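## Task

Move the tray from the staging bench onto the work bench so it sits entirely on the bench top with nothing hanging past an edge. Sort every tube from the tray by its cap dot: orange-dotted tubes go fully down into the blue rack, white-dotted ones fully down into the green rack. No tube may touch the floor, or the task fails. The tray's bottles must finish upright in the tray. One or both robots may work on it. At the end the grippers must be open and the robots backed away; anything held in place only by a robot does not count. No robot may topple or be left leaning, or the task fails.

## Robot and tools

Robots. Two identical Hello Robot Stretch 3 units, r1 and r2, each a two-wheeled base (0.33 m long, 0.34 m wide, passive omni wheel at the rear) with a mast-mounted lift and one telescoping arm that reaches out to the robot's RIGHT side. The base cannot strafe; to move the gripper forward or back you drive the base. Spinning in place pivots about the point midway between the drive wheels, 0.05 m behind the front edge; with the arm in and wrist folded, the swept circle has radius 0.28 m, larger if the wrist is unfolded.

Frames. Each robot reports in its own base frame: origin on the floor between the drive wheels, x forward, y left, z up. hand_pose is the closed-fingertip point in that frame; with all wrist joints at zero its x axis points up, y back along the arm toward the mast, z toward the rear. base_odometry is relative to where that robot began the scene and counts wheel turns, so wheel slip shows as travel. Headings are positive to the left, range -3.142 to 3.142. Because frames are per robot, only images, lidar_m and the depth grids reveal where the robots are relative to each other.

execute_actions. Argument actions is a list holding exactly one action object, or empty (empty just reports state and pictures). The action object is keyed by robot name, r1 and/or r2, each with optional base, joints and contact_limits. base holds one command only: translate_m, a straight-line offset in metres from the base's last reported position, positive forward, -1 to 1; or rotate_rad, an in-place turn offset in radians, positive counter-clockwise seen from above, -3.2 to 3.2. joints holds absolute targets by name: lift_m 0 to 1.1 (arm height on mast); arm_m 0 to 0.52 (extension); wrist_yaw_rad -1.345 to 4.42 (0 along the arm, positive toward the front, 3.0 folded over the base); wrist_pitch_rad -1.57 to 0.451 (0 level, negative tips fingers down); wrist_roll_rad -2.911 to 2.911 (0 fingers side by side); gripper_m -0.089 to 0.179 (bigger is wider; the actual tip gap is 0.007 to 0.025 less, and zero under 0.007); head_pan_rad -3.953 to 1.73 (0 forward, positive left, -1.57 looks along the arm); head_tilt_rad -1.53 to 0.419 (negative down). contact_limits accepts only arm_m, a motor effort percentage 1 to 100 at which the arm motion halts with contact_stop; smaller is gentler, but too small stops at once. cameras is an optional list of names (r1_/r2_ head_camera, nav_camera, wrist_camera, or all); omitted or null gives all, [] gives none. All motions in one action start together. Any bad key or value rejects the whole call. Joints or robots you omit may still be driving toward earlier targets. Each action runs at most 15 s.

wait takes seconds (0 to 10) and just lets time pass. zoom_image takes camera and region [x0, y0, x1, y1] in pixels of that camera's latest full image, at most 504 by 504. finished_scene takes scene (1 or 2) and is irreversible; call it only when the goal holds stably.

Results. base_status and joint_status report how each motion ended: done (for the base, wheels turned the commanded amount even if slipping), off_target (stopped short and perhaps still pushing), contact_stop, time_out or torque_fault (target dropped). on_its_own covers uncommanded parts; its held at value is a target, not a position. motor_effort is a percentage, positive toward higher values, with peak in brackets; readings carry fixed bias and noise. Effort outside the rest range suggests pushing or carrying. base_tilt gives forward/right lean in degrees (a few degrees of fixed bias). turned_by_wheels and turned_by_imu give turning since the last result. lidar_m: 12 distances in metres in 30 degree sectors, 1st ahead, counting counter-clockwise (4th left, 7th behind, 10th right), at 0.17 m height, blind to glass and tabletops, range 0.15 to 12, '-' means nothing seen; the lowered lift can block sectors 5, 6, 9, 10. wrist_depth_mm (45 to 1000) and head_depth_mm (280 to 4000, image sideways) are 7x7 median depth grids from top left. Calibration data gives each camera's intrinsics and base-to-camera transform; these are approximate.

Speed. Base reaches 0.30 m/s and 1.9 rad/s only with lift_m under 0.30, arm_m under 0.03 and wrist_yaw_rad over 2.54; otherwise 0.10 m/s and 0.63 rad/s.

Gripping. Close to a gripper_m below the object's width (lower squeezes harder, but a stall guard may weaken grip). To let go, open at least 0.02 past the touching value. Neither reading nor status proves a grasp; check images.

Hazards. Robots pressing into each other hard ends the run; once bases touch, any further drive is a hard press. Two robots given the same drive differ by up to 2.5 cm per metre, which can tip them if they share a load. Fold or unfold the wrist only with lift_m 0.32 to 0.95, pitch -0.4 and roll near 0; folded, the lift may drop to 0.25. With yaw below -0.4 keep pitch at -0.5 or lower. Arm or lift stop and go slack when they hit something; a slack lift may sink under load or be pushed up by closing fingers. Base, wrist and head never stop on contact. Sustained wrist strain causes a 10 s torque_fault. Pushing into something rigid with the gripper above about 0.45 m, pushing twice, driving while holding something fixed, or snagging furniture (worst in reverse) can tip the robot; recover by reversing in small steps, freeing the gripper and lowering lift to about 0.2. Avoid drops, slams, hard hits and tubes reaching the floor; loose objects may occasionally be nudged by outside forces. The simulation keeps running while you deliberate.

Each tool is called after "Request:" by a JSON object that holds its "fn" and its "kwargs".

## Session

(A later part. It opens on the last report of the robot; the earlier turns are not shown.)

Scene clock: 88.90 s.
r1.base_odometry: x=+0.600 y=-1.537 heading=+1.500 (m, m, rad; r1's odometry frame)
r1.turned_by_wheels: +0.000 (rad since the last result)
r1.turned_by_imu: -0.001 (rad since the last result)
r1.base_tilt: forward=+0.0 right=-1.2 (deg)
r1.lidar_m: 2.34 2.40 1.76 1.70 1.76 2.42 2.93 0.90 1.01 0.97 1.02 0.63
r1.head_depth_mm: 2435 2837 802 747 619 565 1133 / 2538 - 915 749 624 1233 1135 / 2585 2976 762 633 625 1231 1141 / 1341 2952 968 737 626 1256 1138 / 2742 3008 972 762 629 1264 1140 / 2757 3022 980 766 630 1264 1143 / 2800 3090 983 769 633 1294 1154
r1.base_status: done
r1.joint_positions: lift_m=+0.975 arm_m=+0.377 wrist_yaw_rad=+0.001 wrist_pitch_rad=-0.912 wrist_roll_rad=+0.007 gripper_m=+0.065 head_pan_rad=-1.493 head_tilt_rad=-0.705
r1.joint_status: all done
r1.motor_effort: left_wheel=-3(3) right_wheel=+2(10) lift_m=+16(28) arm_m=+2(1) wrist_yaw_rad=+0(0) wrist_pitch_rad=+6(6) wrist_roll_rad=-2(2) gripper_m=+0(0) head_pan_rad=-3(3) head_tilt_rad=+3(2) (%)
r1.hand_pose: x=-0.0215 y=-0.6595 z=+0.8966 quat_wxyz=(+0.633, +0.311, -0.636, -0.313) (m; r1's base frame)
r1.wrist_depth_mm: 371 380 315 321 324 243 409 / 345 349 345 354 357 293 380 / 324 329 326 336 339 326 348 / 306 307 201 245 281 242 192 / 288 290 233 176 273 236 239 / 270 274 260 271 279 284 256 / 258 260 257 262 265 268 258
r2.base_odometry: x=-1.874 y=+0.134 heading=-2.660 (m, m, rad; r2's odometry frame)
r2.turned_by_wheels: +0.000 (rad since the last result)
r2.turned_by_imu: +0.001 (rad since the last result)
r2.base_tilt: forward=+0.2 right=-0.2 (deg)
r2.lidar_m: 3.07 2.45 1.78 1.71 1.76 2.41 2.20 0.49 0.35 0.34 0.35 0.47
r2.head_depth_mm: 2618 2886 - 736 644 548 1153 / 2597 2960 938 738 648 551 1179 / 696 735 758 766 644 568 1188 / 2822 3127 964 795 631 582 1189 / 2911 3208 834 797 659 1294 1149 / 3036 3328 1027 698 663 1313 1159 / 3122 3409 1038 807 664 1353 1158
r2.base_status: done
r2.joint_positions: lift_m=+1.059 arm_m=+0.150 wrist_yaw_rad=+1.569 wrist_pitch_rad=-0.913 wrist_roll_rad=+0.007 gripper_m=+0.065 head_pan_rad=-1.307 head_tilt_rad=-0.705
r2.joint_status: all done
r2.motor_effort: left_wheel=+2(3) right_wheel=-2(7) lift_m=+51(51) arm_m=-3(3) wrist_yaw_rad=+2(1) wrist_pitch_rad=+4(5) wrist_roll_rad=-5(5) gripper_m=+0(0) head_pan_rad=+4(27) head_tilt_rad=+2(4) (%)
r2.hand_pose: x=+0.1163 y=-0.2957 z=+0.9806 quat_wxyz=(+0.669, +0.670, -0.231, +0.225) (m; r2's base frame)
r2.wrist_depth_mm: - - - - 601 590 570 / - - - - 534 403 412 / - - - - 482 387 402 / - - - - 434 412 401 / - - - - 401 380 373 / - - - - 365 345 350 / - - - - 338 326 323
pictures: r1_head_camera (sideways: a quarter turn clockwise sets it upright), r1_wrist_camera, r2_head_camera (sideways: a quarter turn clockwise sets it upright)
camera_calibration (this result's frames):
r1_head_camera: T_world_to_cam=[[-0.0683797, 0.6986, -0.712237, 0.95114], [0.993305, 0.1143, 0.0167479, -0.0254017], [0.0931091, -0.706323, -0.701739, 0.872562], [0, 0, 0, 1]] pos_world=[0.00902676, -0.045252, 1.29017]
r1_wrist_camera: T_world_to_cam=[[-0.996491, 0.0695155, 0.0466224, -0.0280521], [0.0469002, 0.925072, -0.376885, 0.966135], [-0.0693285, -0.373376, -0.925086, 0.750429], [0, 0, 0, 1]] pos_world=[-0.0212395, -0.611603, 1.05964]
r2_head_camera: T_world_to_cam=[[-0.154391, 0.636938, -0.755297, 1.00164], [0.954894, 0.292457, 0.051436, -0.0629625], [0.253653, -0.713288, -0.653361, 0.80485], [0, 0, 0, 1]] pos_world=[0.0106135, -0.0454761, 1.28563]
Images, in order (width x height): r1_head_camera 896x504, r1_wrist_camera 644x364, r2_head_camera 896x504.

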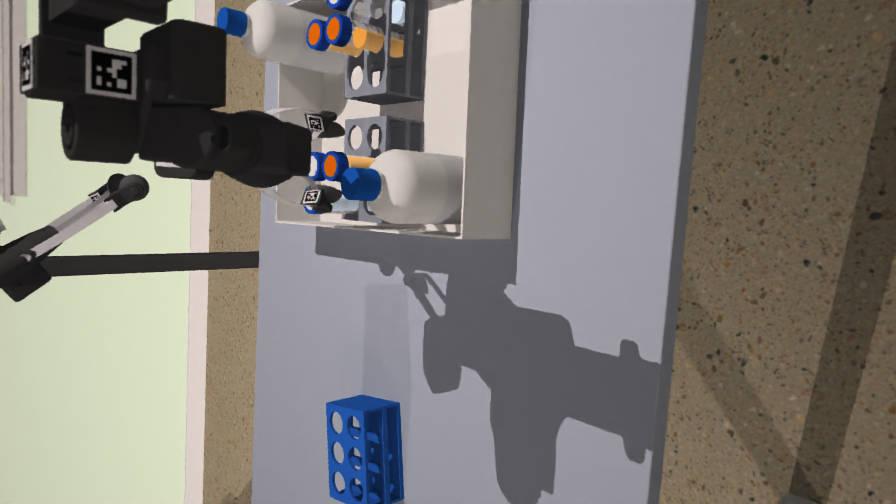

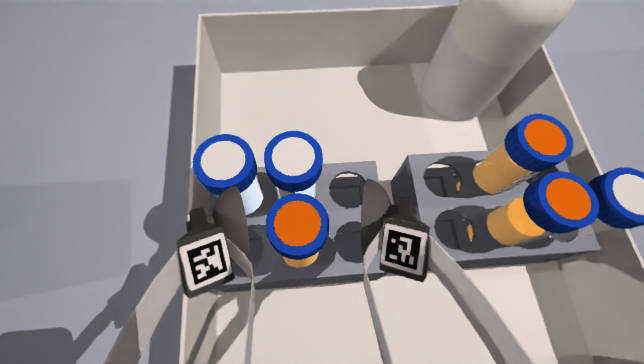

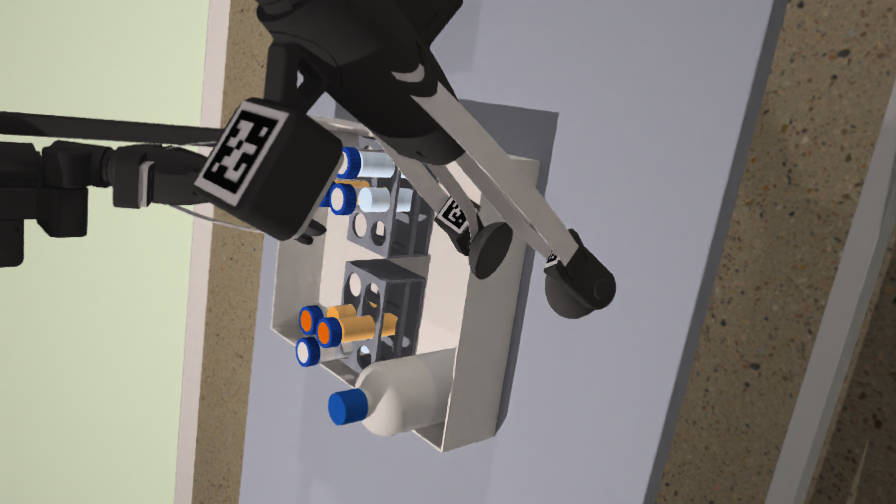

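Request:
{"fn": "execute_actions", "kwargs": {"actions": [{"r1":{"base":{"translate_m":0.003},"joints":{"arm_m":0.373,"lift_m":0.96}}}], "cameras": []}}

Request:
{"fn": "execute_actions", "kwargs": {"actions": [{"r1":{"joints":{"gripper_m":0.005}}}], "cameras": ["r1_wrist_camera"]}}

Request:
{"fn": "execute_actions", "kwargs": {"actions": [{"r1":{"joints":{"lift_m":1.05}}}], "cameras": ["r1_wrist_camera","r1_head_camera"]}}

Request:
{"fn": "execute_actions", "kwargs": {"actions": [{"r1":{"base":{"translate_m":0.37}},"r2":{"joints":{"head_pan_rad":-1.9}}}], "cameras": ["r1_head_camera","r2_head_camera","r1_wrist_camera"]}}

Scene clock: 91.23 s.
r1.base_odometry: x=+0.600 y=-1.534 heading=+1.500 (m, m, rad; r1's odometry frame)
r1.turned_by_wheels: +0.000 (rad since the last result)
r1.turned_by_imu: +0.000 (rad since the last result)
r1.base_tilt: forward=+0.0 right=-1.3 (deg)
r1.lidar_m: 2.33 2.40 1.77 1.70 1.76 2.42 2.92 0.91 1.01 0.98 1.01 0.63
r1.head_depth_mm: 2514 2806 806 750 620 564 1137 / 2594 - 908 751 621 1226 1136 / 2626 2943 748 633 624 1229 1140 / 1346 2951 967 761 626 1258 1142 / 2730 3001 974 762 628 1262 1145 / 2767 3049 977 767 630 1268 1144 / 2792 3104 978 769 632 1290 1147
r1.base_status: done
r1.joint_positions: lift_m=+0.960 arm_m=+0.373 wrist_yaw_rad=+0.001 wrist_pitch_rad=-0.912 wrist_roll_rad=+0.007 gripper_m=+0.065 head_pan_rad=-1.493 head_tilt_rad=-0.705
r1.joint_status: all done
r1.motor_effort: left_wheel=-2(4) right_wheel=+3(10) lift_m=+17(17) arm_m=-2(3) wrist_yaw_rad=-1(1) wrist_pitch_rad=+6(6) wrist_roll_rad=-2(2) gripper_m=+0(0) head_pan_rad=-3(3) head_tilt_rad=+3(2) (%)
r1.hand_pose: x=-0.0215 y=-0.6560 z=+0.8817 quat_wxyz=(+0.633, +0.311, -0.636, -0.313) (m; r1's base frame)
r1.wrist_depth_mm: 353 359 305 315 320 246 387 / 331 335 330 343 339 296 357 / 310 314 179 245 322 249 249 / 290 293 212 181 258 236 176 / 272 275 222 211 229 228 229 / 256 260 256 259 264 271 258 / 244 246 244 250 253 255 252
r2.base_odometry: x=-1.874 y=+0.134 heading=-2.660 (m, m, rad; r2's odometry frame)
r2.turned_by_wheels: +0.000 (rad since the last result)
r2.turned_by_imu: +0.000 (rad since the last result)
r2.base_tilt: forward=+0.1 right=-0.2 (deg)
r2.lidar_m: 3.08 2.44 1.78 1.71 1.76 2.40 2.20 0.49 0.35 0.34 0.35 0.48
r2.head_depth_mm: 2593 2897 - 737 645 549 1158 / 2621 2930 941 738 647 551 1181 / 706 744 760 767 645 567 1185 / 2825 3170 966 794 630 582 1190 / 2961 3199 834 793 658 1287 1149 / 3000 3294 1025 695 662 1323 1152 / 3163 3364 1040 809 665 1355 1157
r2.base_status: not commanded
r2.joint_positions: lift_m=+1.059 arm_m=+0.150 wrist_yaw_rad=+1.569 wrist_pitch_rad=-0.913 wrist_roll_rad=+0.007 gripper_m=+0.065 head_pan_rad=-1.307 head_tilt_rad=-0.705
r2.joint_status: not commanded
r2.motor_effort: left_wheel=+2(2) right_wheel=-1(1) lift_m=+51(52) arm_m=-3(3) wrist_yaw_rad=+1(1) wrist_pitch_rad=+4(4) wrist_roll_rad=-5(5) gripper_m=+0(0) head_pan_rad=+4(4) head_tilt_rad=+2(2) (%)
r2.hand_pose: x=+0.1163 y=-0.2957 z=+0.9806 quat_wxyz=(+0.669, +0.670, -0.231, +0.225) (m; r2's base frame)
r2.wrist_depth_mm: - - - - 594 590 567 / - - - - 541 399 409 / - - - - 479 384 403 / - - - - 434 413 400 / - - - - 399 378 378 / - - - - 369 349 351 / - - - - 337 329 323
pictures: none
No camera images: the call's "cameras" was empty. Leave "cameras" out to get every camera's image.

Scene clock: 92.33 s.
r1.base_odometry: x=+0.600 y=-1.534 heading=+1.500 (m, m, rad; r1's odometry frame)
r1.turned_by_wheels: +0.000 (rad since the last result)
r1.turned_by_imu: +0.000 (rad since the last result)
r1.base_tilt: forward=+0.1 right=-1.2 (deg)
r1.lidar_m: 2.33 2.41 1.76 1.70 1.77 2.42 2.93 0.91 1.01 0.98 1.01 0.63
r1.head_depth_mm: 2550 2818 810 750 620 565 1130 / 2605 - 916 751 622 1222 1136 / 2611 2970 757 632 625 1230 1136 / 1344 2935 963 762 627 1261 1147 / 2724 3010 975 762 629 1269 1140 / 2739 3059 976 767 630 1266 1146 / 2809 3088 977 767 631 1298 1148
r1.base_status: not commanded
r1.joint_positions: lift_m=+0.960 arm_m=+0.373 wrist_yaw_rad=+0.001 wrist_pitch_rad=-0.912 wrist_roll_rad=+0.007 gripper_m=+0.006 head_pan_rad=-1.493 head_tilt_rad=-0.705
r1.joint_status: all done
r1.motor_effort: left_wheel=+0(1) right_wheel=+3(3) lift_m=+16(17) arm_m=-2(2) wrist_yaw_rad=-1(2) wrist_pitch_rad=+6(6) wrist_roll_rad=-2(2) gripper_m=-13(93) head_pan_rad=-3(3) head_tilt_rad=+3(2) (%)
r1.hand_pose: x=-0.0215 y=-0.6560 z=+0.8817 quat_wxyz=(+0.633, +0.311, -0.636, -0.313) (m; r1's base frame)
r1.wrist_depth_mm: 355 357 307 314 321 245 389 / 331 334 332 342 338 294 357 / 308 312 179 245 322 248 248 / 288 293 212 180 258 235 176 / 272 275 219 160 239 227 228 / 258 260 256 259 266 269 260 / 245 247 245 248 250 256 253
r2.base_odometry: x=-1.874 y=+0.134 heading=-2.660 (m, m, rad; r2's odometry frame)
r2.turned_by_wheels: +0.000 (rad since the last result)
r2.turned_by_imu: +0.000 (rad since the last result)
r2.base_tilt: forward=+0.2 right=-0.3 (deg)
r2.lidar_m: 3.06 2.44 1.78 1.70 1.77 2.39 2.20 0.49 0.35 0.34 0.35 0.48
r2.head_depth_mm: 2635 2885 - 736 645 549 1156 / 2624 2959 941 738 647 552 1185 / 706 742 761 766 644 566 1186 / 2844 3132 965 794 631 583 1194 / 2938 3202 830 793 660 1290 1145 / 3015 3260 1028 698 662 1326 1151 / 3105 3457 1039 809 665 1365 1158
r2.base_status: not commanded
r2.joint_positions: lift_m=+1.059 arm_m=+0.150 wrist_yaw_rad=+1.569 wrist_pitch_rad=-0.913 wrist_roll_rad=+0.007 gripper_m=+0.065 head_pan_rad=-1.307 head_tilt_rad=-0.705
r2.joint_status: not commanded
r2.motor_effort: left_wheel=+2(2) right_wheel=-1(1) lift_m=+51(52) arm_m=-3(3) wrist_yaw_rad=+2(1) wrist_pitch_rad=+4(4) wrist_roll_rad=-5(5) gripper_m=+1(0) head_pan_rad=+4(4) head_tilt_rad=+2(2) (%)
r2.hand_pose: x=+0.1163 y=-0.2957 z=+0.9806 quat_wxyz=(+0.669, +0.670, -0.231, +0.225) (m; r2's base frame)
r2.wrist_depth_mm: - - - - 608 590 574 / - - - - 537 406 412 / - - - - 481 388 400 / - - - - 434 413 399 / - - - - 398 381 379 / - - - - 366 347 351 / - - - - 337 326 324
pictures: r1_wrist_camera
camera_calibration (this result's frames):
r1_wrist_camera: T_world_to_cam=[[-0.996492, 0.0694846, 0.0466394, -0.0276316], [0.046855, 0.925019, -0.377019, 0.957342], [-0.0693394, -0.373512, -0.92503, 0.73774], [0, 0, 0, 1]] pos_world=[-0.0212365, -0.608085, 1.04466]
Images, in order (width x height): r1_wrist_camera 644x364.

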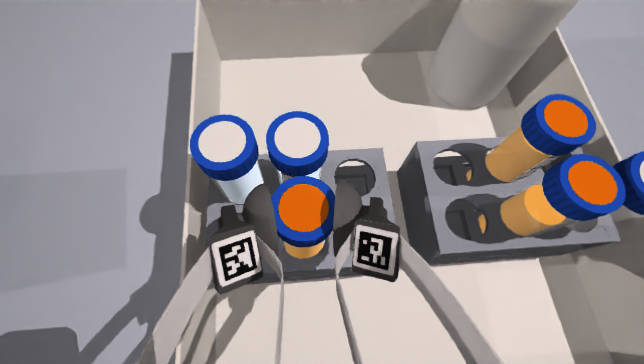

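Scene clock: 94.00 s.
r1.base_odometry: x=+0.600 y=-1.534 heading=+1.500 (m, m, rad; r1's odometry frame)
r1.turned_by_wheels: +0.000 (rad since the last result)
r1.turned_by_imu: +0.000 (rad since the last result)
r1.base_tilt: forward=+0.1 right=-1.2 (deg)
r1.lidar_m: 2.33 2.41 1.77 1.70 1.77 2.42 2.93 0.91 1.01 0.98 1.01 0.63
r1.head_depth_mm: - 2884 808 748 620 565 1135 / - 2921 917 752 622 1230 1134 / 2581 2953 725 632 624 1226 1142 / 1341 2916 967 759 626 1257 1140 / 2738 3007 970 763 629 1265 1142 / 2769 3071 974 765 630 1261 1151 / 2793 3095 981 770 631 1296 1151
r1.base_status: not commanded
r1.joint_positions: lift_m=+1.050 arm_m=+0.373 wrist_yaw_rad=+0.001 wrist_pitch_rad=-0.912 wrist_roll_rad=+0.007 gripper_m=+0.006 head_pan_rad=-1.493 head_tilt_rad=-0.705
r1.joint_status: all done
r1.motor_effort: left_wheel=-2(1) right_wheel=+3(3) lift_m=+30(33) arm_m=-2(2) wrist_yaw_rad=-1(1) wrist_pitch_rad=+6(5) wrist_roll_rad=-2(2) gripper_m=-13(13) head_pan_rad=-3(3) head_tilt_rad=+3(3) (%)
r1.hand_pose: x=-0.0215 y=-0.6560 z=+0.9710 quat_wxyz=(+0.633, +0.311, -0.636, -0.313) (m; r1's base frame)
r1.wrist_depth_mm: 470 473 481 489 498 298 508 / 435 439 440 399 386 326 476 / 406 409 413 424 414 405 438 / 382 387 388 396 398 338 410 / 359 365 368 160 319 260 385 / 341 344 338 341 349 347 361 / 322 323 326 330 332 334 336
r2.base_odometry: x=-1.874 y=+0.134 heading=-2.660 (m, m, rad; r2's odometry frame)
r2.turned_by_wheels: +0.000 (rad since the last result)
r2.turned_by_imu: +0.000 (rad since the last result)
r2.base_tilt: forward=+0.1 right=-0.2 (deg)
r2.lidar_m: 3.08 2.44 1.77 1.70 1.77 2.40 2.20 0.49 0.35 0.34 0.35 0.47
r2.head_depth_mm: 2636 2904 - 737 644 547 1151 / 2635 2939 939 737 648 552 1177 / 684 3043 762 769 643 567 1187 / 2866 3097 971 794 630 583 1188 / 2941 3256 832 793 658 1291 1148 / 3021 3305 1026 697 661 1325 1156 / 3105 3398 1038 811 666 1357 1158
r2.base_status: not commanded
r2.joint_positions: lift_m=+1.059 arm_m=+0.150 wrist_yaw_rad=+1.569 wrist_pitch_rad=-0.913 wrist_roll_rad=+0.007 gripper_m=+0.065 head_pan_rad=-1.307 head_tilt_rad=-0.705
r2.joint_status: not commanded
r2.motor_effort: left_wheel=+1(2) right_wheel=-1(1) lift_m=+51(52) arm_m=-3(3) wrist_yaw_rad=+1(2) wrist_pitch_rad=+5(4) wrist_roll_rad=-5(5) gripper_m=+0(1) head_pan_rad=+4(4) head_tilt_rad=+2(2) (%)
r2.hand_pose: x=+0.1163 y=-0.2957 z=+0.9806 quat_wxyz=(+0.669, +0.670, -0.231, +0.225) (m; r2's base frame)
r2.wrist_depth_mm: - - - - 606 588 567 / - - - - 529 399 409 / - - - - 478 386 403 / - - - - 433 410 401 / - - - - 400 379 374 / - - - - 368 348 349 / - - - - 337 325 321
pictures: r1_head_camera (sideways: a quarter turn clockwise sets it upright), r1_wrist_camera
camera_calibration (this result's frames):
r1_head_camera: T_world_to_cam=[[-0.0683777, 0.698575, -0.712262, 0.951172], [0.993305, 0.114301, 0.0167466, -0.0254], [0.0931111, -0.706349, -0.701714, 0.872529], [0, 0, 0, 1]] pos_world=[0.0090268, -0.0452524, 1.29017]
r1_wrist_camera: T_world_to_cam=[[-0.996492, 0.0694844, 0.0466397, -0.0317982], [0.0468548, 0.92502, -0.377017, 0.991015], [-0.0693395, -0.37351, -0.925031, 0.820368], [0, 0, 0, 1]] pos_world=[-0.0212365, -0.608084, 1.13398]
Images, in order (width x height): r1_head_camera 896x504, r1_wrist_camera 644x364.

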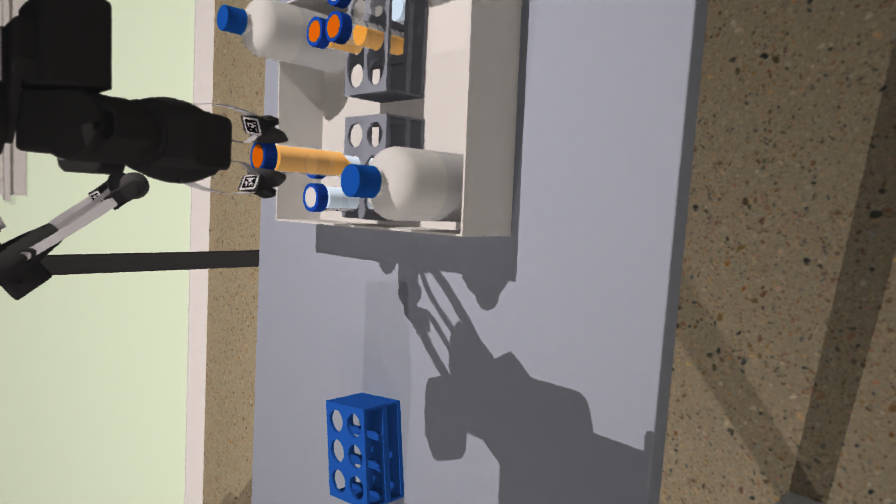

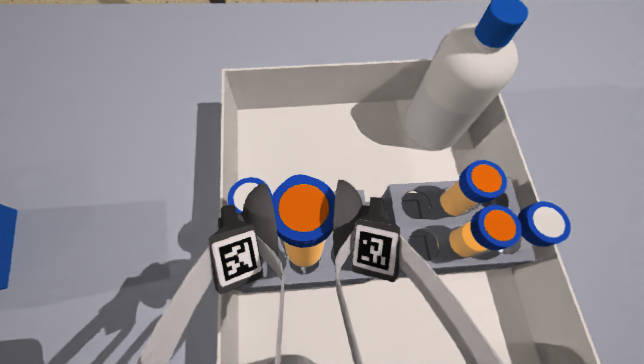

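Scene clock: 98.63 s.
r1.base_odometry: x=+0.626 y=-1.165 heading=+1.500 (m, m, rad; r1's odometry frame)
r1.turned_by_wheels: +0.000 (rad since the last result)
r1.turned_by_imu: +0.000 (rad since the last result)
r1.base_tilt: forward=+0.1 right=-1.1 (deg)
r1.lidar_m: 1.96 2.41 1.76 1.70 1.76 2.42 1.27 1.26 1.01 0.98 0.37 2.17
r1.head_depth_mm: - 2943 952 751 621 565 1131 / - 2807 955 753 623 1231 1136 / 2630 2948 855 756 624 1227 1133 / 2704 2955 968 760 627 1252 1140 / 2746 2989 1006 761 628 785 1099 / 2763 3074 2419 1897 630 1240 1143 / 2797 3110 2436 1915 1563 1324 1149
r1.base_status: done
r1.joint_positions: lift_m=+1.050 arm_m=+0.373 wrist_yaw_rad=+0.001 wrist_pitch_rad=-0.912 wrist_roll_rad=+0.007 gripper_m=+0.006 head_pan_rad=-1.493 head_tilt_rad=-0.705
r1.joint_status: not commanded
r1.motor_effort: left_wheel=-2(3) right_wheel=+2(10) lift_m=+31(30) arm_m=-2(2) wrist_yaw_rad=-1(1) wrist_pitch_rad=+6(6) wrist_roll_rad=-2(2) gripper_m=-12(13) head_pan_rad=-3(3) head_tilt_rad=+2(2) (%)
r1.hand_pose: x=-0.0215 y=-0.6560 z=+0.9710 quat_wxyz=(+0.633, +0.311, -0.636, -0.313) (m; r1's base frame)
r1.wrist_depth_mm: - 482 476 491 494 509 509 / - 444 447 453 457 464 431 / - 412 416 422 428 428 436 / - 385 392 394 398 405 352 / - 362 369 161 376 382 331 / - 341 343 347 351 359 336 / 952 323 329 331 333 341 336
r2.base_odometry: x=-1.874 y=+0.134 heading=-2.660 (m, m, rad; r2's odometry frame)
r2.turned_by_wheels: +0.000 (rad since the last result)
r2.turned_by_imu: -0.001 (rad since the last result)
r2.base_tilt: forward=+0.1 right=-0.2 (deg)
r2.lidar_m: 3.07 2.43 1.77 1.70 1.77 2.40 2.20 0.48 0.35 0.34 0.35 0.47
r2.head_depth_mm: - 3033 2452 779 643 971 1111 / - 3211 997 786 649 1278 1134 / 3008 3153 1005 789 651 593 1182 / 709 3089 974 785 655 582 1191 / - - 1015 789 661 570 1191 / - - - 759 662 560 1174 / - 2952 - - 642 564 1161
r2.base_status: not commanded
r2.joint_positions: lift_m=+1.059 arm_m=+0.150 wrist_yaw_rad=+1.569 wrist_pitch_rad=-0.913 wrist_roll_rad=+0.007 gripper_m=+0.065 head_pan_rad=-1.893 head_tilt_rad=-0.705
r2.joint_status: all done
r2.motor_effort: left_wheel=+2(1) right_wheel=-2(1) lift_m=+52(51) arm_m=-2(3) wrist_yaw_rad=+2(1) wrist_pitch_rad=+5(4) wrist_roll_rad=-5(5) gripper_m=+1(1) head_pan_rad=-5(50) head_tilt_rad=+3(2) (%)
r2.hand_pose: x=+0.1163 y=-0.2957 z=+0.9806 quat_wxyz=(+0.669, +0.670, -0.231, +0.225) (m; r2's base frame)
r2.wrist_depth_mm: - - - - 607 583 578 / - - - - 533 401 409 / - - - - 482 385 403 / - - - - 435 413 400 / - - - - 400 378 375 / - - - - 369 347 347 / - - - - 335 323 322
pictures: r1_head_camera (sideways: a quarter turn clockwise sets it upright), r1_wrist_camera, r2_head_camera (sideways: a quarter turn clockwise sets it upright)
camera_calibration (this result's frames):
r1_head_camera: T_world_to_cam=[[-0.0683777, 0.698575, -0.712262, 0.951172], [0.993305, 0.114301, 0.0167466, -0.0254], [0.0931111, -0.706348, -0.701714, 0.872529], [0, 0, 0, 1]] pos_world=[0.0090268, -0.0452524, 1.29017]
r1_wrist_camera: T_world_to_cam=[[-0.996492, 0.0694844, 0.0466398, -0.0317982], [0.0468548, 0.92502, -0.377017, 0.991015], [-0.0693395, -0.37351, -0.925031, 0.820368], [0, 0, 0, 1]] pos_world=[-0.0212365, -0.608084, 1.13398]
r2_head_camera: T_world_to_cam=[[0.223403, 0.616131, -0.755297, 0.999331], [0.957415, -0.284095, 0.051436, -0.0629779], [-0.182885, -0.734624, -0.653361, 0.807513], [0, 0, 0, 1]] pos_world=[-0.0152754, -0.0403923, 1.28563]
Images, in order (width x height): r1_head_camera 896x504, r1_wrist_camera 644x364, r2_head_camera 896x504.

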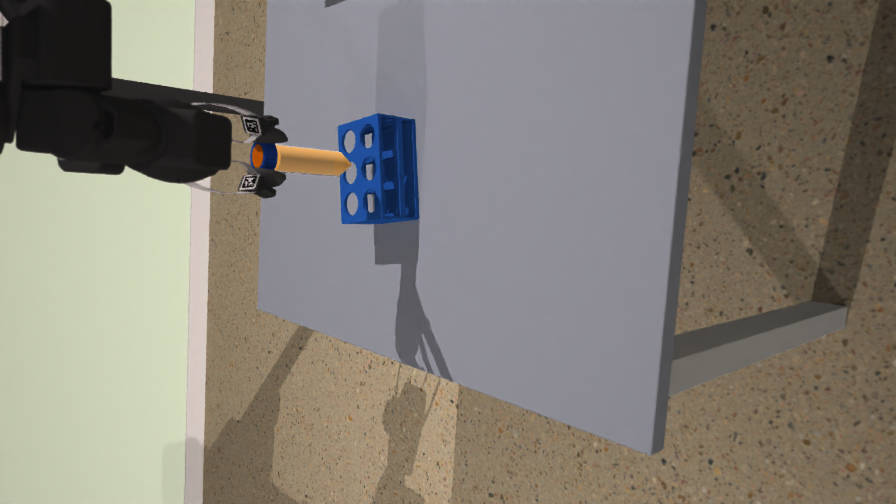

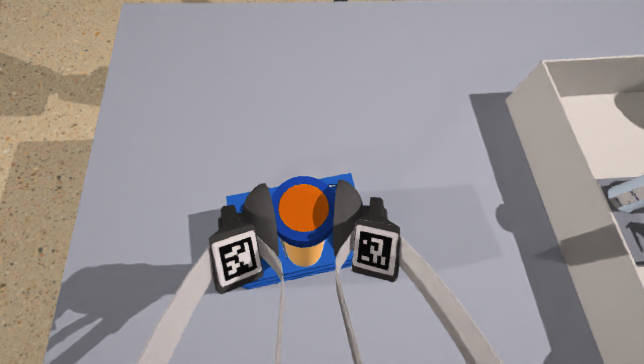

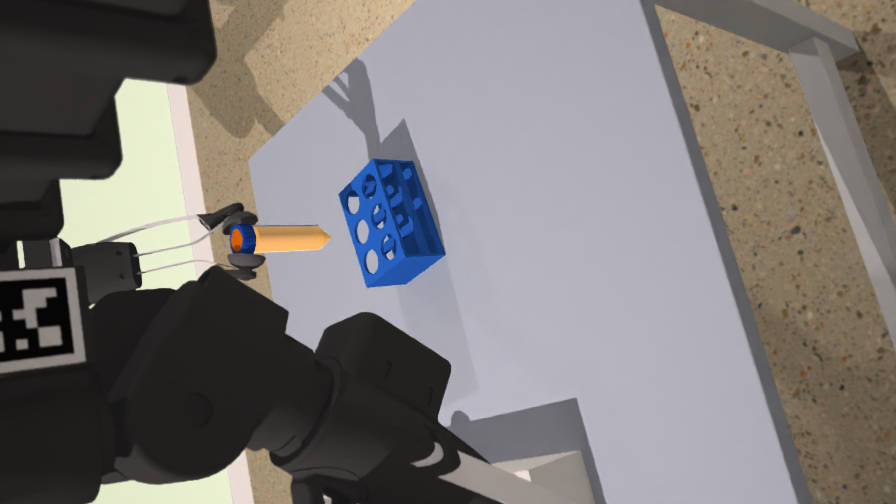

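Request:
{"fn": "execute_actions", "kwargs": {"actions": [{"r1":{"base":{"translate_m":0.005},"joints":{"arm_m":0.425,"lift_m":1.017}}}], "cameras": ["r1_head_camera","r2_head_camera"]}}

Request:
{"fn": "zoom_image", "kwargs": {"camera": "r1_head_camera", "region": [240,90,440,240]}}

Request:
{"fn": "zoom_image", "kwargs": {"camera": "r2_head_camera", "region": [260,150,460,300]}}

Scene clock: 101.17 s.
r1.base_odometry: x=+0.627 y=-1.160 heading=+1.500 (m, m, rad; r1's odometry frame)
r1.turned_by_wheels: +0.000 (rad since the last result)
r1.turned_by_imu: +0.000 (rad since the last result)
r1.base_tilt: forward=+0.0 right=-1.2 (deg)
r1.lidar_m: 1.96 2.41 1.76 1.70 1.76 2.42 1.27 1.27 1.01 0.98 0.37 2.17
r1.head_depth_mm: - 2938 955 751 621 566 1133 / - 2804 955 754 623 1230 1137 / 2676 2969 875 755 625 1230 1138 / 2713 2996 966 760 627 1255 1138 / 2734 3023 1052 763 627 782 1098 / 2776 3040 2419 1898 630 1264 1151 / 2803 3113 2439 1908 1554 1314 1146
r1.base_status: done
r1.joint_positions: lift_m=+1.017 arm_m=+0.425 wrist_yaw_rad=+0.001 wrist_pitch_rad=-0.912 wrist_roll_rad=+0.006 gripper_m=+0.006 head_pan_rad=-1.493 head_tilt_rad=-0.705
r1.joint_status: all done
r1.motor_effort: left_wheel=-2(4) right_wheel=+2(10) lift_m=+18(28) arm_m=+2(2) wrist_yaw_rad=+0(1) wrist_pitch_rad=+6(6) wrist_roll_rad=-2(2) gripper_m=-12(12) head_pan_rad=-3(3) head_tilt_rad=+2(3) (%)
r1.hand_pose: x=-0.0215 y=-0.7075 z=+0.9386 quat_wxyz=(+0.633, +0.311, -0.636, -0.313) (m; r1's base frame)
r1.wrist_depth_mm: - 435 440 445 454 460 468 / - 401 408 413 415 428 416 / - 376 381 387 390 395 356 / - 353 357 362 364 372 330 / - 332 338 160 345 348 334 / 317 311 286 300 320 330 324 / 295 296 296 298 304 312 313
r2.base_odometry: x=-1.874 y=+0.134 heading=-2.660 (m, m, rad; r2's odometry frame)
r2.turned_by_wheels: +0.000 (rad since the last result)
r2.turned_by_imu: +0.000 (rad since the last result)
r2.base_tilt: forward=+0.2 right=-0.2 (deg)
r2.lidar_m: 3.08 2.44 1.78 1.70 1.76 2.40 2.20 0.49 0.35 0.34 0.35 0.48
r2.head_depth_mm: - 3041 2419 780 642 968 1109 / - 3169 1001 785 648 1280 1139 / 2969 3216 962 788 652 593 1191 / 655 709 942 781 654 581 1191 / - - 1020 788 659 571 1192 / - - - 760 661 564 1177 / - 2954 - - 640 565 1163
r2.base_status: not commanded
r2.joint_positions: lift_m=+1.059 arm_m=+0.150 wrist_yaw_rad=+1.569 wrist_pitch_rad=-0.913 wrist_roll_rad=+0.007 gripper_m=+0.065 head_pan_rad=-1.893 head_tilt_rad=-0.705
r2.joint_status: not commanded
r2.motor_effort: left_wheel=+1(2) right_wheel=-1(1) lift_m=+51(51) arm_m=-3(3) wrist_yaw_rad=+1(1) wrist_pitch_rad=+4(4) wrist_roll_rad=-5(5) gripper_m=+0(0) head_pan_rad=-5(5) head_tilt_rad=+3(2) (%)
r2.hand_pose: x=+0.1163 y=-0.2957 z=+0.9806 quat_wxyz=(+0.669, +0.670, -0.231, +0.225) (m; r2's base frame)
r2.wrist_depth_mm: - - - - 608 592 574 / - - - - 537 403 408 / - - - - 480 386 404 / - - - - 433 416 406 / - - - - 401 381 372 / - - - - 368 347 351 / - - - - 337 326 323
pictures: r1_head_camera (sideways: a quarter turn clockwise sets it upright), r2_head_camera (sideways: a quarter turn clockwise sets it upright)
camera_calibration (this result's frames):
r1_head_camera: T_world_to_cam=[[-0.0683735, 0.69852, -0.712317, 0.951244], [0.993305, 0.114302, 0.0167437, -0.0253962], [0.0931154, -0.706403, -0.701658, 0.872457], [0, 0, 0, 1]] pos_world=[0.00902687, -0.0452534, 1.29018]
r2_head_camera: T_world_to_cam=[[0.223404, 0.61613, -0.755297, 0.999331], [0.957415, -0.284097, 0.051436, -0.0629779], [-0.182886, -0.734624, -0.653361, 0.807513], [0, 0, 0, 1]] pos_world=[-0.0152755, -0.0403922, 1.28563]
Images, in order (width x height): r1_head_camera 896x504, r2_head_camera 896x504.

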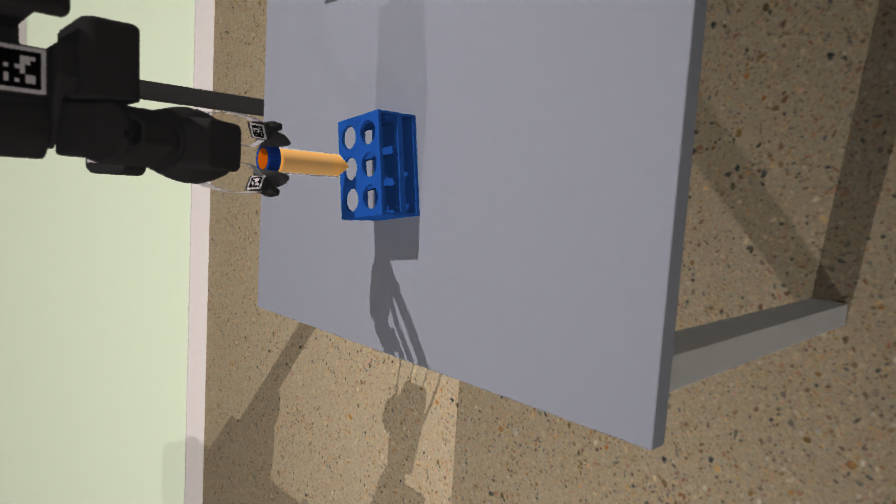

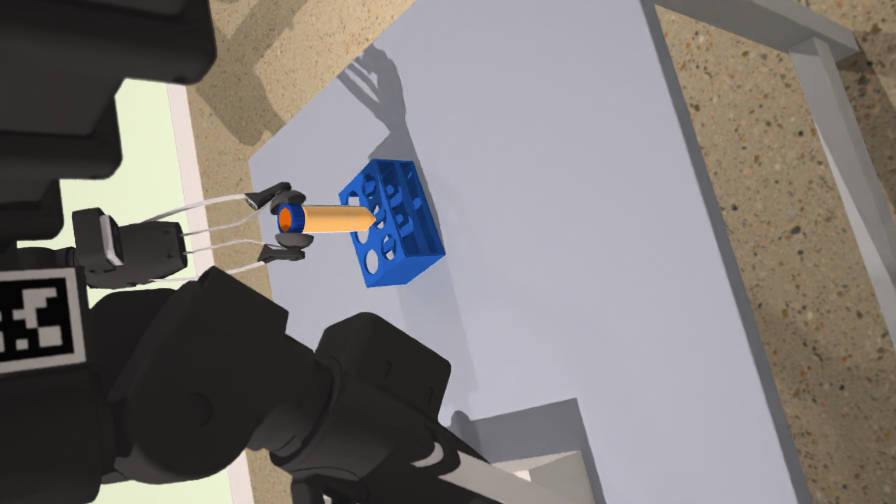

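Region (240, 90, 440, 240) of r1_head_camera's 896x504 image, scaled by 2.520, with more detail than that image has; it fills the top 378 rows of this view, and the rest is white.

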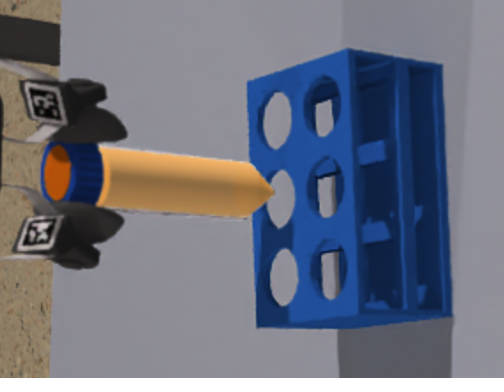

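Region (260, 150, 460, 300) of r2_head_camera's 896x504 image, scaled by 2.520, with more detail than that image has; it fills the top 378 rows of this view, and the rest is white.

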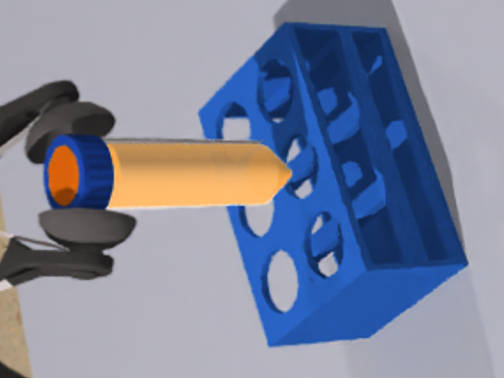

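Request:
{"fn": "execute_actions", "kwargs": {"actions": [{"r1":{"base":{"translate_m":0.002},"joints":{"lift_m":0.96}}}], "cameras": ["r1_wrist_camera"]}}

Request:
{"fn": "execute_actions", "kwargs": {"actions": [{"r1":{"joints":{"gripper_m":0.065}},"r2":{"joints":{"arm_m":0.28,"lift_m":1.01,"head_pan_rad":-1.3}}}], "cameras": ["r1_wrist_camera"]}}

Request:
{"fn": "execute_actions", "kwargs": {"actions": [{"r1":{"joints":{"arm_m":0.15,"lift_m":1.06}},"r2":{"joints":{"arm_m":0.5}}}], "cameras": ["r1_head_camera","r2_head_camera","r2_wrist_camera"]}}

Scene clock: 104.07 s.
r1.base_odometry: x=+0.627 y=-1.158 heading=+1.500 (m, m, rad; r1's odometry frame)
r1.turned_by_wheels: +0.000 (rad since the last result)
r1.turned_by_imu: +0.000 (rad since the last result)
r1.base_tilt: forward=+0.0 right=-1.1 (deg)
r1.lidar_m: 1.96 2.40 1.76 1.70 1.76 2.42 1.27 1.27 1.01 0.98 0.37 2.17
r1.head_depth_mm: 2536 2933 954 752 622 564 1132 / 2564 - 938 755 621 1230 1139 / 2672 2997 853 757 625 1228 1136 / 2687 2947 969 760 627 1260 1141 / 2740 3006 1055 762 627 781 1099 / 2748 3077 2401 1901 630 1264 1151 / 2796 3096 2447 1889 1557 1324 1150
r1.base_status: done
r1.joint_positions: lift_m=+0.960 arm_m=+0.425 wrist_yaw_rad=+0.001 wrist_pitch_rad=-0.912 wrist_roll_rad=+0.006 gripper_m=+0.006 head_pan_rad=-1.493 head_tilt_rad=-0.705
r1.joint_status: all done
r1.motor_effort: left_wheel=-2(3) right_wheel=+2(9) lift_m=+17(18) arm_m=+2(2) wrist_yaw_rad=+0(1) wrist_pitch_rad=+6(5) wrist_roll_rad=-2(2) gripper_m=-12(13) head_pan_rad=-3(3) head_tilt_rad=+2(2) (%)
r1.hand_pose: x=-0.0215 y=-0.7075 z=+0.8816 quat_wxyz=(+0.633, +0.311, -0.636, -0.313) (m; r1's base frame)
r1.wrist_depth_mm: - 360 364 370 380 385 388 / - 333 339 346 349 354 323 / 312 312 315 319 324 330 328 / 291 293 296 301 304 309 308 / 274 275 277 160 286 289 293 / 258 260 251 239 260 272 276 / 244 245 245 247 253 257 260
r2.base_odometry: x=-1.874 y=+0.134 heading=-2.660 (m, m, rad; r2's odometry frame)
r2.turned_by_wheels: +0.000 (rad since the last result)
r2.turned_by_imu: +0.000 (rad since the last result)
r2.base_tilt: forward=+0.3 right=-0.2 (deg)
r2.lidar_m: 3.07 2.44 1.77 1.70 1.76 2.39 2.20 0.48 0.35 0.34 0.35 0.47
r2.head_depth_mm: - 2993 2461 778 645 972 1110 / - 3204 994 784 648 1275 1137 / 3018 3226 964 789 651 591 1182 / 716 730 941 783 656 581 1191 / - - 1018 789 658 571 1195 / - - - 760 661 561 1178 / - 2920 - - 641 564 1152
r2.base_status: not commanded
r2.joint_positions: lift_m=+1.059 arm_m=+0.150 wrist_yaw_rad=+1.569 wrist_pitch_rad=-0.913 wrist_roll_rad=+0.007 gripper_m=+0.065 head_pan_rad=-1.893 head_tilt_rad=-0.705
r2.joint_status: not commanded
r2.motor_effort: left_wheel=+2(2) right_wheel=-1(1) lift_m=+52(51) arm_m=-3(2) wrist_yaw_rad=+2(2) wrist_pitch_rad=+4(4) wrist_roll_rad=-5(5) gripper_m=+0(1) head_pan_rad=-5(5) head_tilt_rad=+2(3) (%)
r2.hand_pose: x=+0.1163 y=-0.2957 z=+0.9806 quat_wxyz=(+0.669, +0.670, -0.231, +0.225) (m; r2's base frame)
r2.wrist_depth_mm: - - - - 600 591 569 / - - - - 533 400 407 / - - - - 481 387 400 / - - - - 433 414 397 / - - - - 401 380 375 / - - - - 367 348 350 / - - - - 337 326 321
pictures: r1_wrist_camera
camera_calibration (this result's frames):
r1_wrist_camera: T_world_to_cam=[[-0.996498, 0.0692885, 0.046796, -0.0243283], [0.0466247, 0.925088, -0.37688, 1.00488], [-0.0694038, -0.373378, -0.925079, 0.718601], [0, 0, 0, 1]] pos_world=[-0.0212217, -0.659606, 1.04462]
Images, in order (width x height): r1_wrist_camera 644x364.

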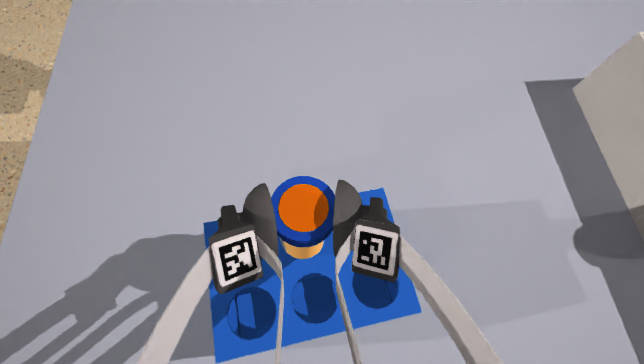

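Scene clock: 106.27 s.
r1.base_odometry: x=+0.627 y=-1.158 heading=+1.500 (m, m, rad; r1's odometry frame)
r1.turned_by_wheels: +0.000 (rad since the last result)
r1.turned_by_imu: +0.000 (rad since the last result)
r1.base_tilt: forward=+0.0 right=-1.1 (deg)
r1.lidar_m: 1.96 2.40 1.76 1.70 1.77 2.43 1.27 1.26 1.01 0.98 0.36 2.16
r1.head_depth_mm: 2461 2944 952 751 621 564 1133 / 2532 - 920 755 622 1228 1133 / 2681 2954 855 757 624 1222 1138 / 2710 2993 967 758 626 1260 1137 / 2721 3000 1052 762 628 780 1102 / 2762 3069 2405 1892 629 1264 1146 / 2795 3087 2461 1905 1557 1326 1148
r1.base_status: not commanded
r1.joint_positions: lift_m=+0.960 arm_m=+0.425 wrist_yaw_rad=+0.001 wrist_pitch_rad=-0.912 wrist_roll_rad=+0.006 gripper_m=+0.065 head_pan_rad=-1.493 head_tilt_rad=-0.705
r1.joint_status: all done
r1.motor_effort: left_wheel=-2(3) right_wheel=+2(2) lift_m=+17(17) arm_m=+2(2) wrist_yaw_rad=-1(0) wrist_pitch_rad=+6(6) wrist_roll_rad=-2(2) gripper_m=+0(84) head_pan_rad=-3(3) head_tilt_rad=+3(2) (%)
r1.hand_pose: x=-0.0215 y=-0.7075 z=+0.8816 quat_wxyz=(+0.633, +0.311, -0.636, -0.313) (m; r1's base frame)
r1.wrist_depth_mm: - 360 364 371 377 384 388 / - 335 337 342 344 353 324 / 313 313 317 321 323 329 324 / 289 293 297 299 305 309 309 / 272 276 221 209 289 289 293 / 257 260 220 214 263 273 274 / 245 247 244 246 254 258 261
r2.base_odometry: x=-1.874 y=+0.134 heading=-2.660 (m, m, rad; r2's odometry frame)
r2.turned_by_wheels: +0.000 (rad since the last result)
r2.turned_by_imu: +0.000 (rad since the last result)
r2.base_tilt: forward=+0.2 right=-0.3 (deg)
r2.lidar_m: 3.07 2.44 1.78 1.70 1.77 2.40 2.20 0.48 0.35 0.34 0.35 0.47
r2.head_depth_mm: 2610 2930 - 782 644 550 1154 / 2679 2976 967 762 648 553 1183 / 2786 3078 839 673 652 567 1185 / 2857 3101 972 792 655 583 1186 / 2956 3238 832 795 659 1290 1149 / 3029 3313 1029 695 662 1322 1151 / 3136 3375 1039 811 665 1353 1160
r2.base_status: not commanded
r2.joint_positions: lift_m=+1.011 arm_m=+0.280 wrist_yaw_rad=+1.569 wrist_pitch_rad=-0.912 wrist_roll_rad=+0.007 gripper_m=+0.065 head_pan_rad=-1.307 head_tilt_rad=-0.705
r2.joint_status: all done
r2.motor_effort: left_wheel=+2(2) right_wheel=-2(1) lift_m=+16(47) arm_m=+2(2) wrist_yaw_rad=+0(1) wrist_pitch_rad=+4(4) wrist_roll_rad=-5(5) gripper_m=+0(0) head_pan_rad=+4(50) head_tilt_rad=+2(2) (%)
r2.hand_pose: x=+0.1164 y=-0.4252 z=+0.9320 quat_wxyz=(+0.669, +0.669, -0.231, +0.225) (m; r2's base frame)
r2.wrist_depth_mm: - - - 548 506 505 489 / - - - 477 313 377 309 / - - - 424 373 383 338 / - - - 388 373 363 321 / - - - 351 348 333 267 / - - - 327 319 311 268 / - - 300 300 289 288 281
pictures: r1_wrist_camera
camera_calibration (this result's frames):
r1_wrist_camera: T_world_to_cam=[[-0.996498, 0.0692911, 0.0467962, -0.0243271], [0.046627, 0.925088, -0.37688, 1.00488], [-0.069405, -0.373378, -0.925079, 0.718601], [0, 0, 0, 1]] pos_world=[-0.0212219, -0.659606, 1.04462]
Images, in order (width x height): r1_wrist_camera 644x364.

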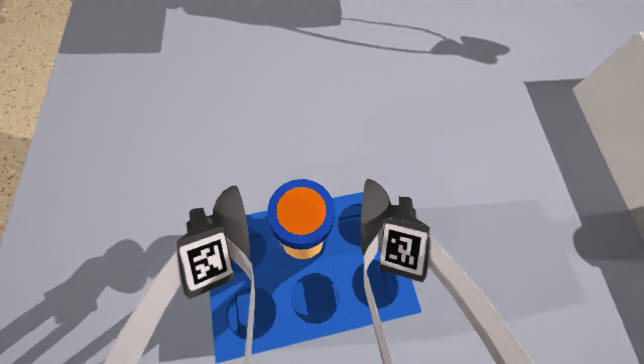

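Scene clock: 109.50 s.
r1.base_odometry: x=+0.627 y=-1.158 heading=+1.500 (m, m, rad; r1's odometry frame)
r1.turned_by_wheels: +0.000 (rad since the last result)
r1.turned_by_imu: +0.000 (rad since the last result)
r1.base_tilt: forward=+0.0 right=-1.1 (deg)
r1.lidar_m: 1.96 2.40 1.77 1.70 1.77 2.42 1.27 1.27 1.01 0.98 0.36 2.17
r1.head_depth_mm: - - 921 752 620 565 1136 / - - - 744 622 1224 1133 / 2674 2956 1005 745 624 1230 1138 / 2696 2993 966 760 626 1259 1142 / 2730 3034 1055 760 628 783 1101 / 2775 3008 2423 1880 631 1264 1142 / 2800 3102 2450 1890 1567 1320 1148
r1.base_status: not commanded
r1.joint_positions: lift_m=+1.060 arm_m=+0.150 wrist_yaw_rad=+0.001 wrist_pitch_rad=-0.912 wrist_roll_rad=+0.005 gripper_m=+0.065 head_pan_rad=-1.493 head_tilt_rad=-0.705
r1.joint_status: all done
r1.motor_effort: left_wheel=-2(2) right_wheel=+2(2) lift_m=+30(31) arm_m=-2(1) wrist_yaw_rad=-2(0) wrist_pitch_rad=+5(6) wrist_roll_rad=-1(2) gripper_m=+0(0) head_pan_rad=-3(3) head_tilt_rad=+2(3) (%)
r1.hand_pose: x=-0.0215 y=-0.4331 z=+0.9811 quat_wxyz=(+0.634, +0.311, -0.636, -0.312) (m; r1's base frame)
r1.wrist_depth_mm: - 504 494 424 511 489 419 / - 464 453 424 474 470 437 / - 427 427 436 442 444 353 / - 399 403 408 414 415 365 / - 374 380 382 392 389 397 / - 353 356 360 361 371 375 / 971 334 337 343 346 349 354
r2.base_odometry: x=-1.874 y=+0.134 heading=-2.660 (m, m, rad; r2's odometry frame)
r2.turned_by_wheels: +0.000 (rad since the last result)
r2.turned_by_imu: +0.000 (rad since the last result)
r2.base_tilt: forward=+0.1 right=-0.1 (deg)
r2.lidar_m: 3.07 2.44 1.77 1.70 1.76 2.39 2.20 0.49 0.35 0.34 0.35 0.47
r2.head_depth_mm: 2631 2889 985 779 645 548 1154 / 2667 2969 939 783 648 553 1179 / 2755 3085 823 767 653 567 1180 / 2833 3120 965 789 654 582 1183 / 2948 3217 832 796 659 1290 1148 / 3038 3308 1028 698 661 1324 1156 / 3105 3387 1035 813 666 1356 1154
r2.base_status: not commanded
r2.joint_positions: lift_m=+1.011 arm_m=+0.500 wrist_yaw_rad=+1.569 wrist_pitch_rad=-0.912 wrist_roll_rad=+0.007 gripper_m=+0.065 head_pan_rad=-1.307 head_tilt_rad=-0.705
r2.joint_status: all done
r2.motor_effort: left_wheel=+2(1) right_wheel=-1(1) lift_m=+16(16) arm_m=+2(2) wrist_yaw_rad=+1(1) wrist_pitch_rad=+4(4) wrist_roll_rad=-5(5) gripper_m=+0(1) head_pan_rad=+4(4) head_tilt_rad=+2(2) (%)
r2.hand_pose: x=+0.1164 y=-0.6452 z=+0.9320 quat_wxyz=(+0.669, +0.669, -0.231, +0.226) (m; r2's base frame)
r2.wrist_depth_mm: - - 524 539 528 513 - / - 518 308 388 398 413 448 / - 454 376 409 401 392 396 / - 403 386 371 346 360 290 / - 367 354 338 334 280 186 / 349 330 322 291 250 265 203 / 318 306 299 294 290 284 282
pictures: r1_head_camera (sideways: a quarter turn clockwise sets it upright), r2_head_camera (sideways: a quarter turn clockwise sets it upright), r2_wrist_camera
camera_calibration (this result's frames):
r1_head_camera: T_world_to_cam=[[-0.0683567, 0.698304, -0.71253, 0.951521], [0.993304, 0.114308, 0.0167325, -0.0253816], [0.0931319, -0.706615, -0.701443, 0.872176], [0, 0, 0, 1]] pos_world=[0.00902715, -0.0452569, 1.29019]
r2_head_camera: T_world_to_cam=[[-0.154476, 0.636897, -0.755314, 1.00166], [0.954853, 0.292592, 0.0514351, -0.0629611], [0.253758, -0.713268, -0.653342, 0.804824], [0, 0, 0, 1]] pos_world=[0.01062, -0.0454759, 1.28563]
r2_wrist_camera: T_world_to_cam=[[-0.0391056, -0.995234, -0.0893279, -0.542507], [-0.871101, 0.0777515, -0.48491, 0.647299], [0.489545, 0.0588509, -0.86999, 0.954184], [0, 0, 0, 1]] pos_world=[0.075532, -0.646404, 1.09555]
Images, in order (width x height): r1_head_camera 896x504, r2_head_camera 896x504, r2_wrist_camera 644x364.

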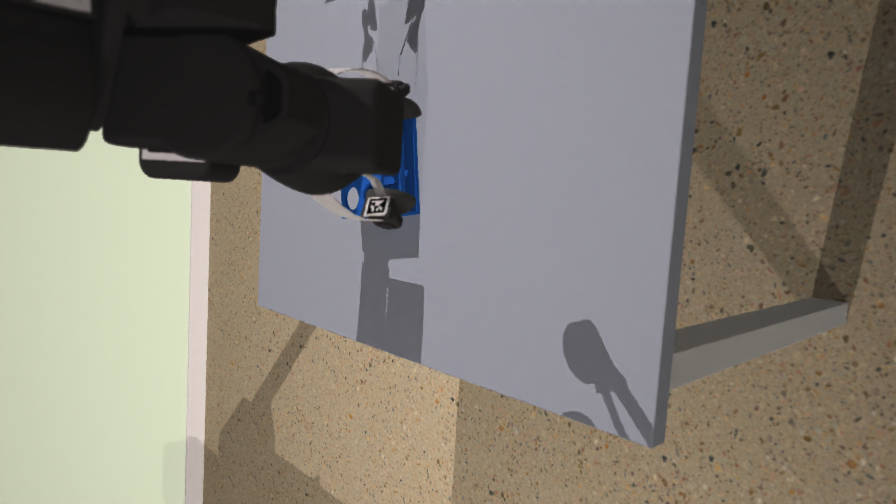

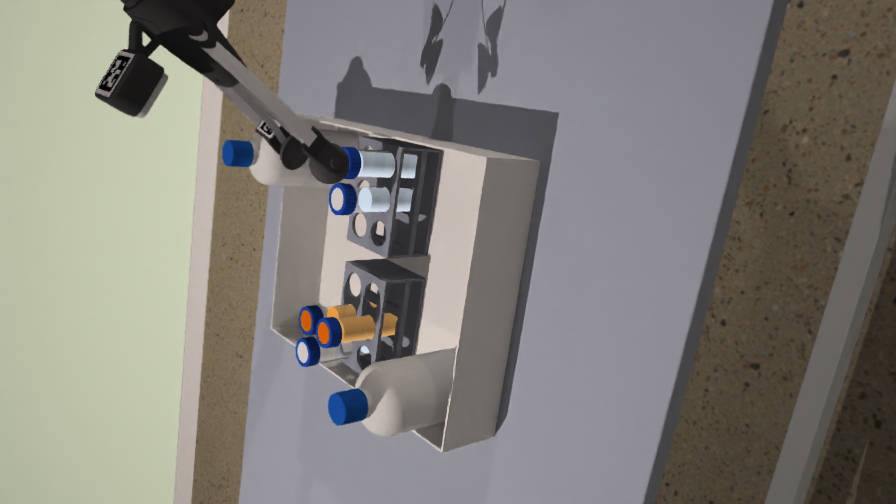

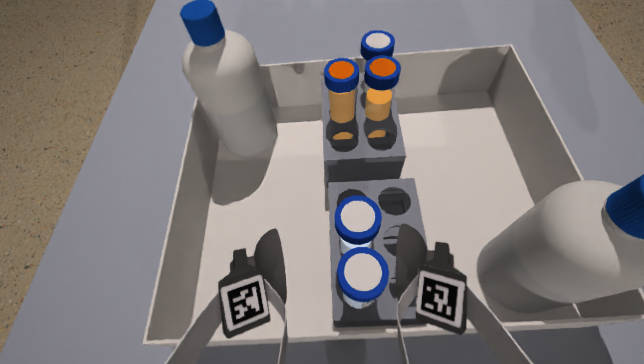

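Request:
{"fn": "execute_actions", "kwargs": {"actions": [{"r1":{"base":{"translate_m":-0.2}},"r2":{"base":{"translate_m":0.003},"joints":{"arm_m":0.512,"lift_m":0.965}}}], "cameras": ["r2_head_camera","r2_wrist_camera"]}}

Scene clock: 113.00 s.
r1.base_odometry: x=+0.613 y=-1.357 heading=+1.500 (m, m, rad; r1's odometry frame)
r1.turned_by_wheels: +0.000 (rad since the last result)
r1.turned_by_imu: -0.001 (rad since the last result)
r1.base_tilt: forward=+0.0 right=-1.2 (deg)
r1.lidar_m: 2.16 2.41 1.77 1.70 1.77 2.42 3.09 1.07 1.01 0.98 0.51 0.49
r1.head_depth_mm: - - 758 626 621 565 1135 / - - - 732 622 1222 1138 / 541 2183 1005 747 624 1229 1138 / 2690 2972 969 761 627 1262 1139 / 2731 3022 833 762 628 1258 1143 / 2758 3040 977 767 631 1264 1128 / 2819 3072 2344 769 633 860 1126
r1.base_status: done
r1.joint_positions: lift_m=+1.060 arm_m=+0.150 wrist_yaw_rad=+0.001 wrist_pitch_rad=-0.912 wrist_roll_rad=+0.005 gripper_m=+0.065 head_pan_rad=-1.493 head_tilt_rad=-0.705
r1.joint_status: not commanded
r1.motor_effort: left_wheel=-1(8) right_wheel=+3(3) lift_m=+30(30) arm_m=-2(2) wrist_yaw_rad=+0(1) wrist_pitch_rad=+5(5) wrist_roll_rad=-1(1) gripper_m=+0(0) head_pan_rad=-3(3) head_tilt_rad=+2(2) (%)
r1.hand_pose: x=-0.0215 y=-0.4331 z=+0.9811 quat_wxyz=(+0.634, +0.311, -0.636, -0.312) (m; r1's base frame)
r1.wrist_depth_mm: 482 409 490 500 388 504 380 / 441 404 456 467 419 408 424 / 419 423 431 437 374 282 439 / 394 396 406 408 347 390 417 / 371 374 376 380 389 393 397 / 346 355 355 361 361 371 375 / 331 334 337 341 348 349 355
r2.base_odometry: x=-1.877 y=+0.133 heading=-2.660 (m, m, rad; r2's odometry frame)
r2.turned_by_wheels: +0.000 (rad since the last result)
r2.turned_by_imu: +0.000 (rad since the last result)
r2.base_tilt: forward=+0.2 right=-0.3 (deg)
r2.lidar_m: 3.07 2.45 1.77 1.70 1.77 2.40 2.20 0.48 0.35 0.34 0.35 0.48
r2.head_depth_mm: 2547 2829 983 776 644 549 1159 / 2678 2996 922 782 647 552 1174 / 2754 3042 840 764 650 568 1181 / 2830 3067 966 791 655 583 1193 / 2952 3155 832 795 659 1291 1150 / 3038 3298 1030 694 661 1321 1153 / 3096 3371 1039 809 667 1356 1157
r2.base_status: done
r2.joint_positions: lift_m=+0.966 arm_m=+0.512 wrist_yaw_rad=+1.569 wrist_pitch_rad=-0.912 wrist_roll_rad=+0.007 gripper_m=+0.065 head_pan_rad=-1.307 head_tilt_rad=-0.705
r2.joint_status: all done
r2.motor_effort: left_wheel=+1(5) right_wheel=-1(4) lift_m=+16(16) arm_m=+2(2) wrist_yaw_rad=+1(1) wrist_pitch_rad=+4(4) wrist_roll_rad=-5(5) gripper_m=+0(1) head_pan_rad=+4(4) head_tilt_rad=+2(3) (%)
r2.hand_pose: x=+0.1164 y=-0.6572 z=+0.8870 quat_wxyz=(+0.669, +0.669, -0.231, +0.226) (m; r2's base frame)
r2.wrist_depth_mm: - 479 286 350 357 359 431 / - 431 311 314 381 368 381 / - 376 363 308 346 343 288 / 362 329 339 269 308 314 161 / 325 295 311 199 276 238 155 / 295 268 285 210 214 243 187 / 273 260 258 253 248 247 242
pictures: r2_head_camera (sideways: a quarter turn clockwise sets it upright), r2_wrist_camera
camera_calibration (this result's frames):
r2_head_camera: T_world_to_cam=[[-0.154476, 0.636897, -0.755314, 1.00166], [0.954853, 0.292592, 0.0514351, -0.0629611], [0.253758, -0.713268, -0.653342, 0.804824], [0, 0, 0, 1]] pos_world=[0.01062, -0.0454759, 1.28563]
r2_wrist_camera: T_world_to_cam=[[-0.0390965, -0.995234, -0.0893316, -0.558468], [-0.871052, 0.0777512, -0.484998, 0.626513], [0.489632, 0.0588508, -0.869941, 0.915696], [0, 0, 0, 1]] pos_world=[0.0755374, -0.658408, 1.05057]
Images, in order (width x height): r2_head_camera 896x504, r2_wrist_camera 644x364.

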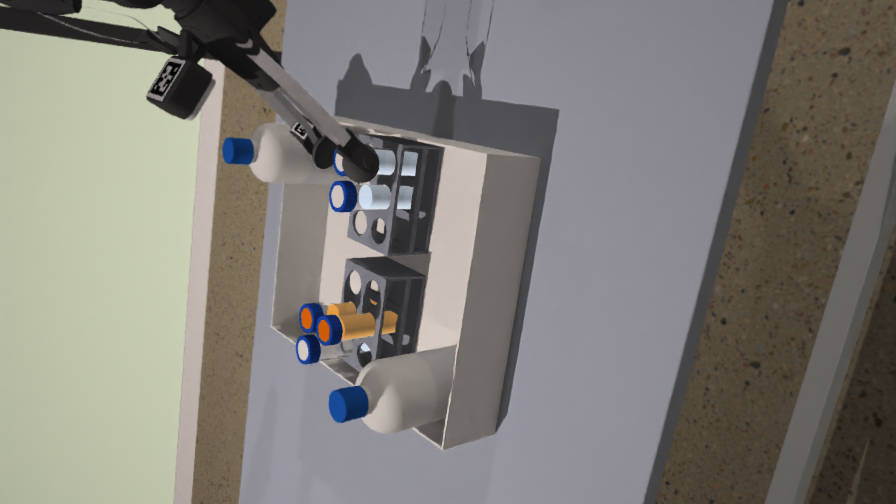

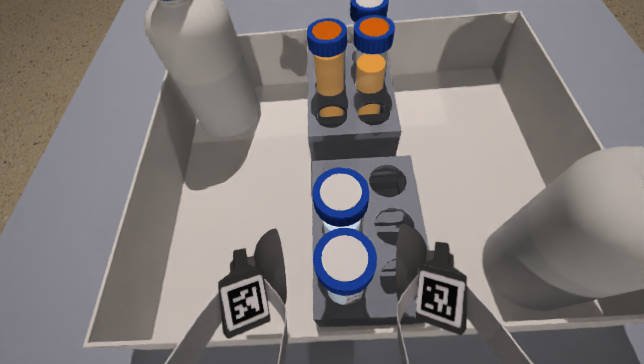

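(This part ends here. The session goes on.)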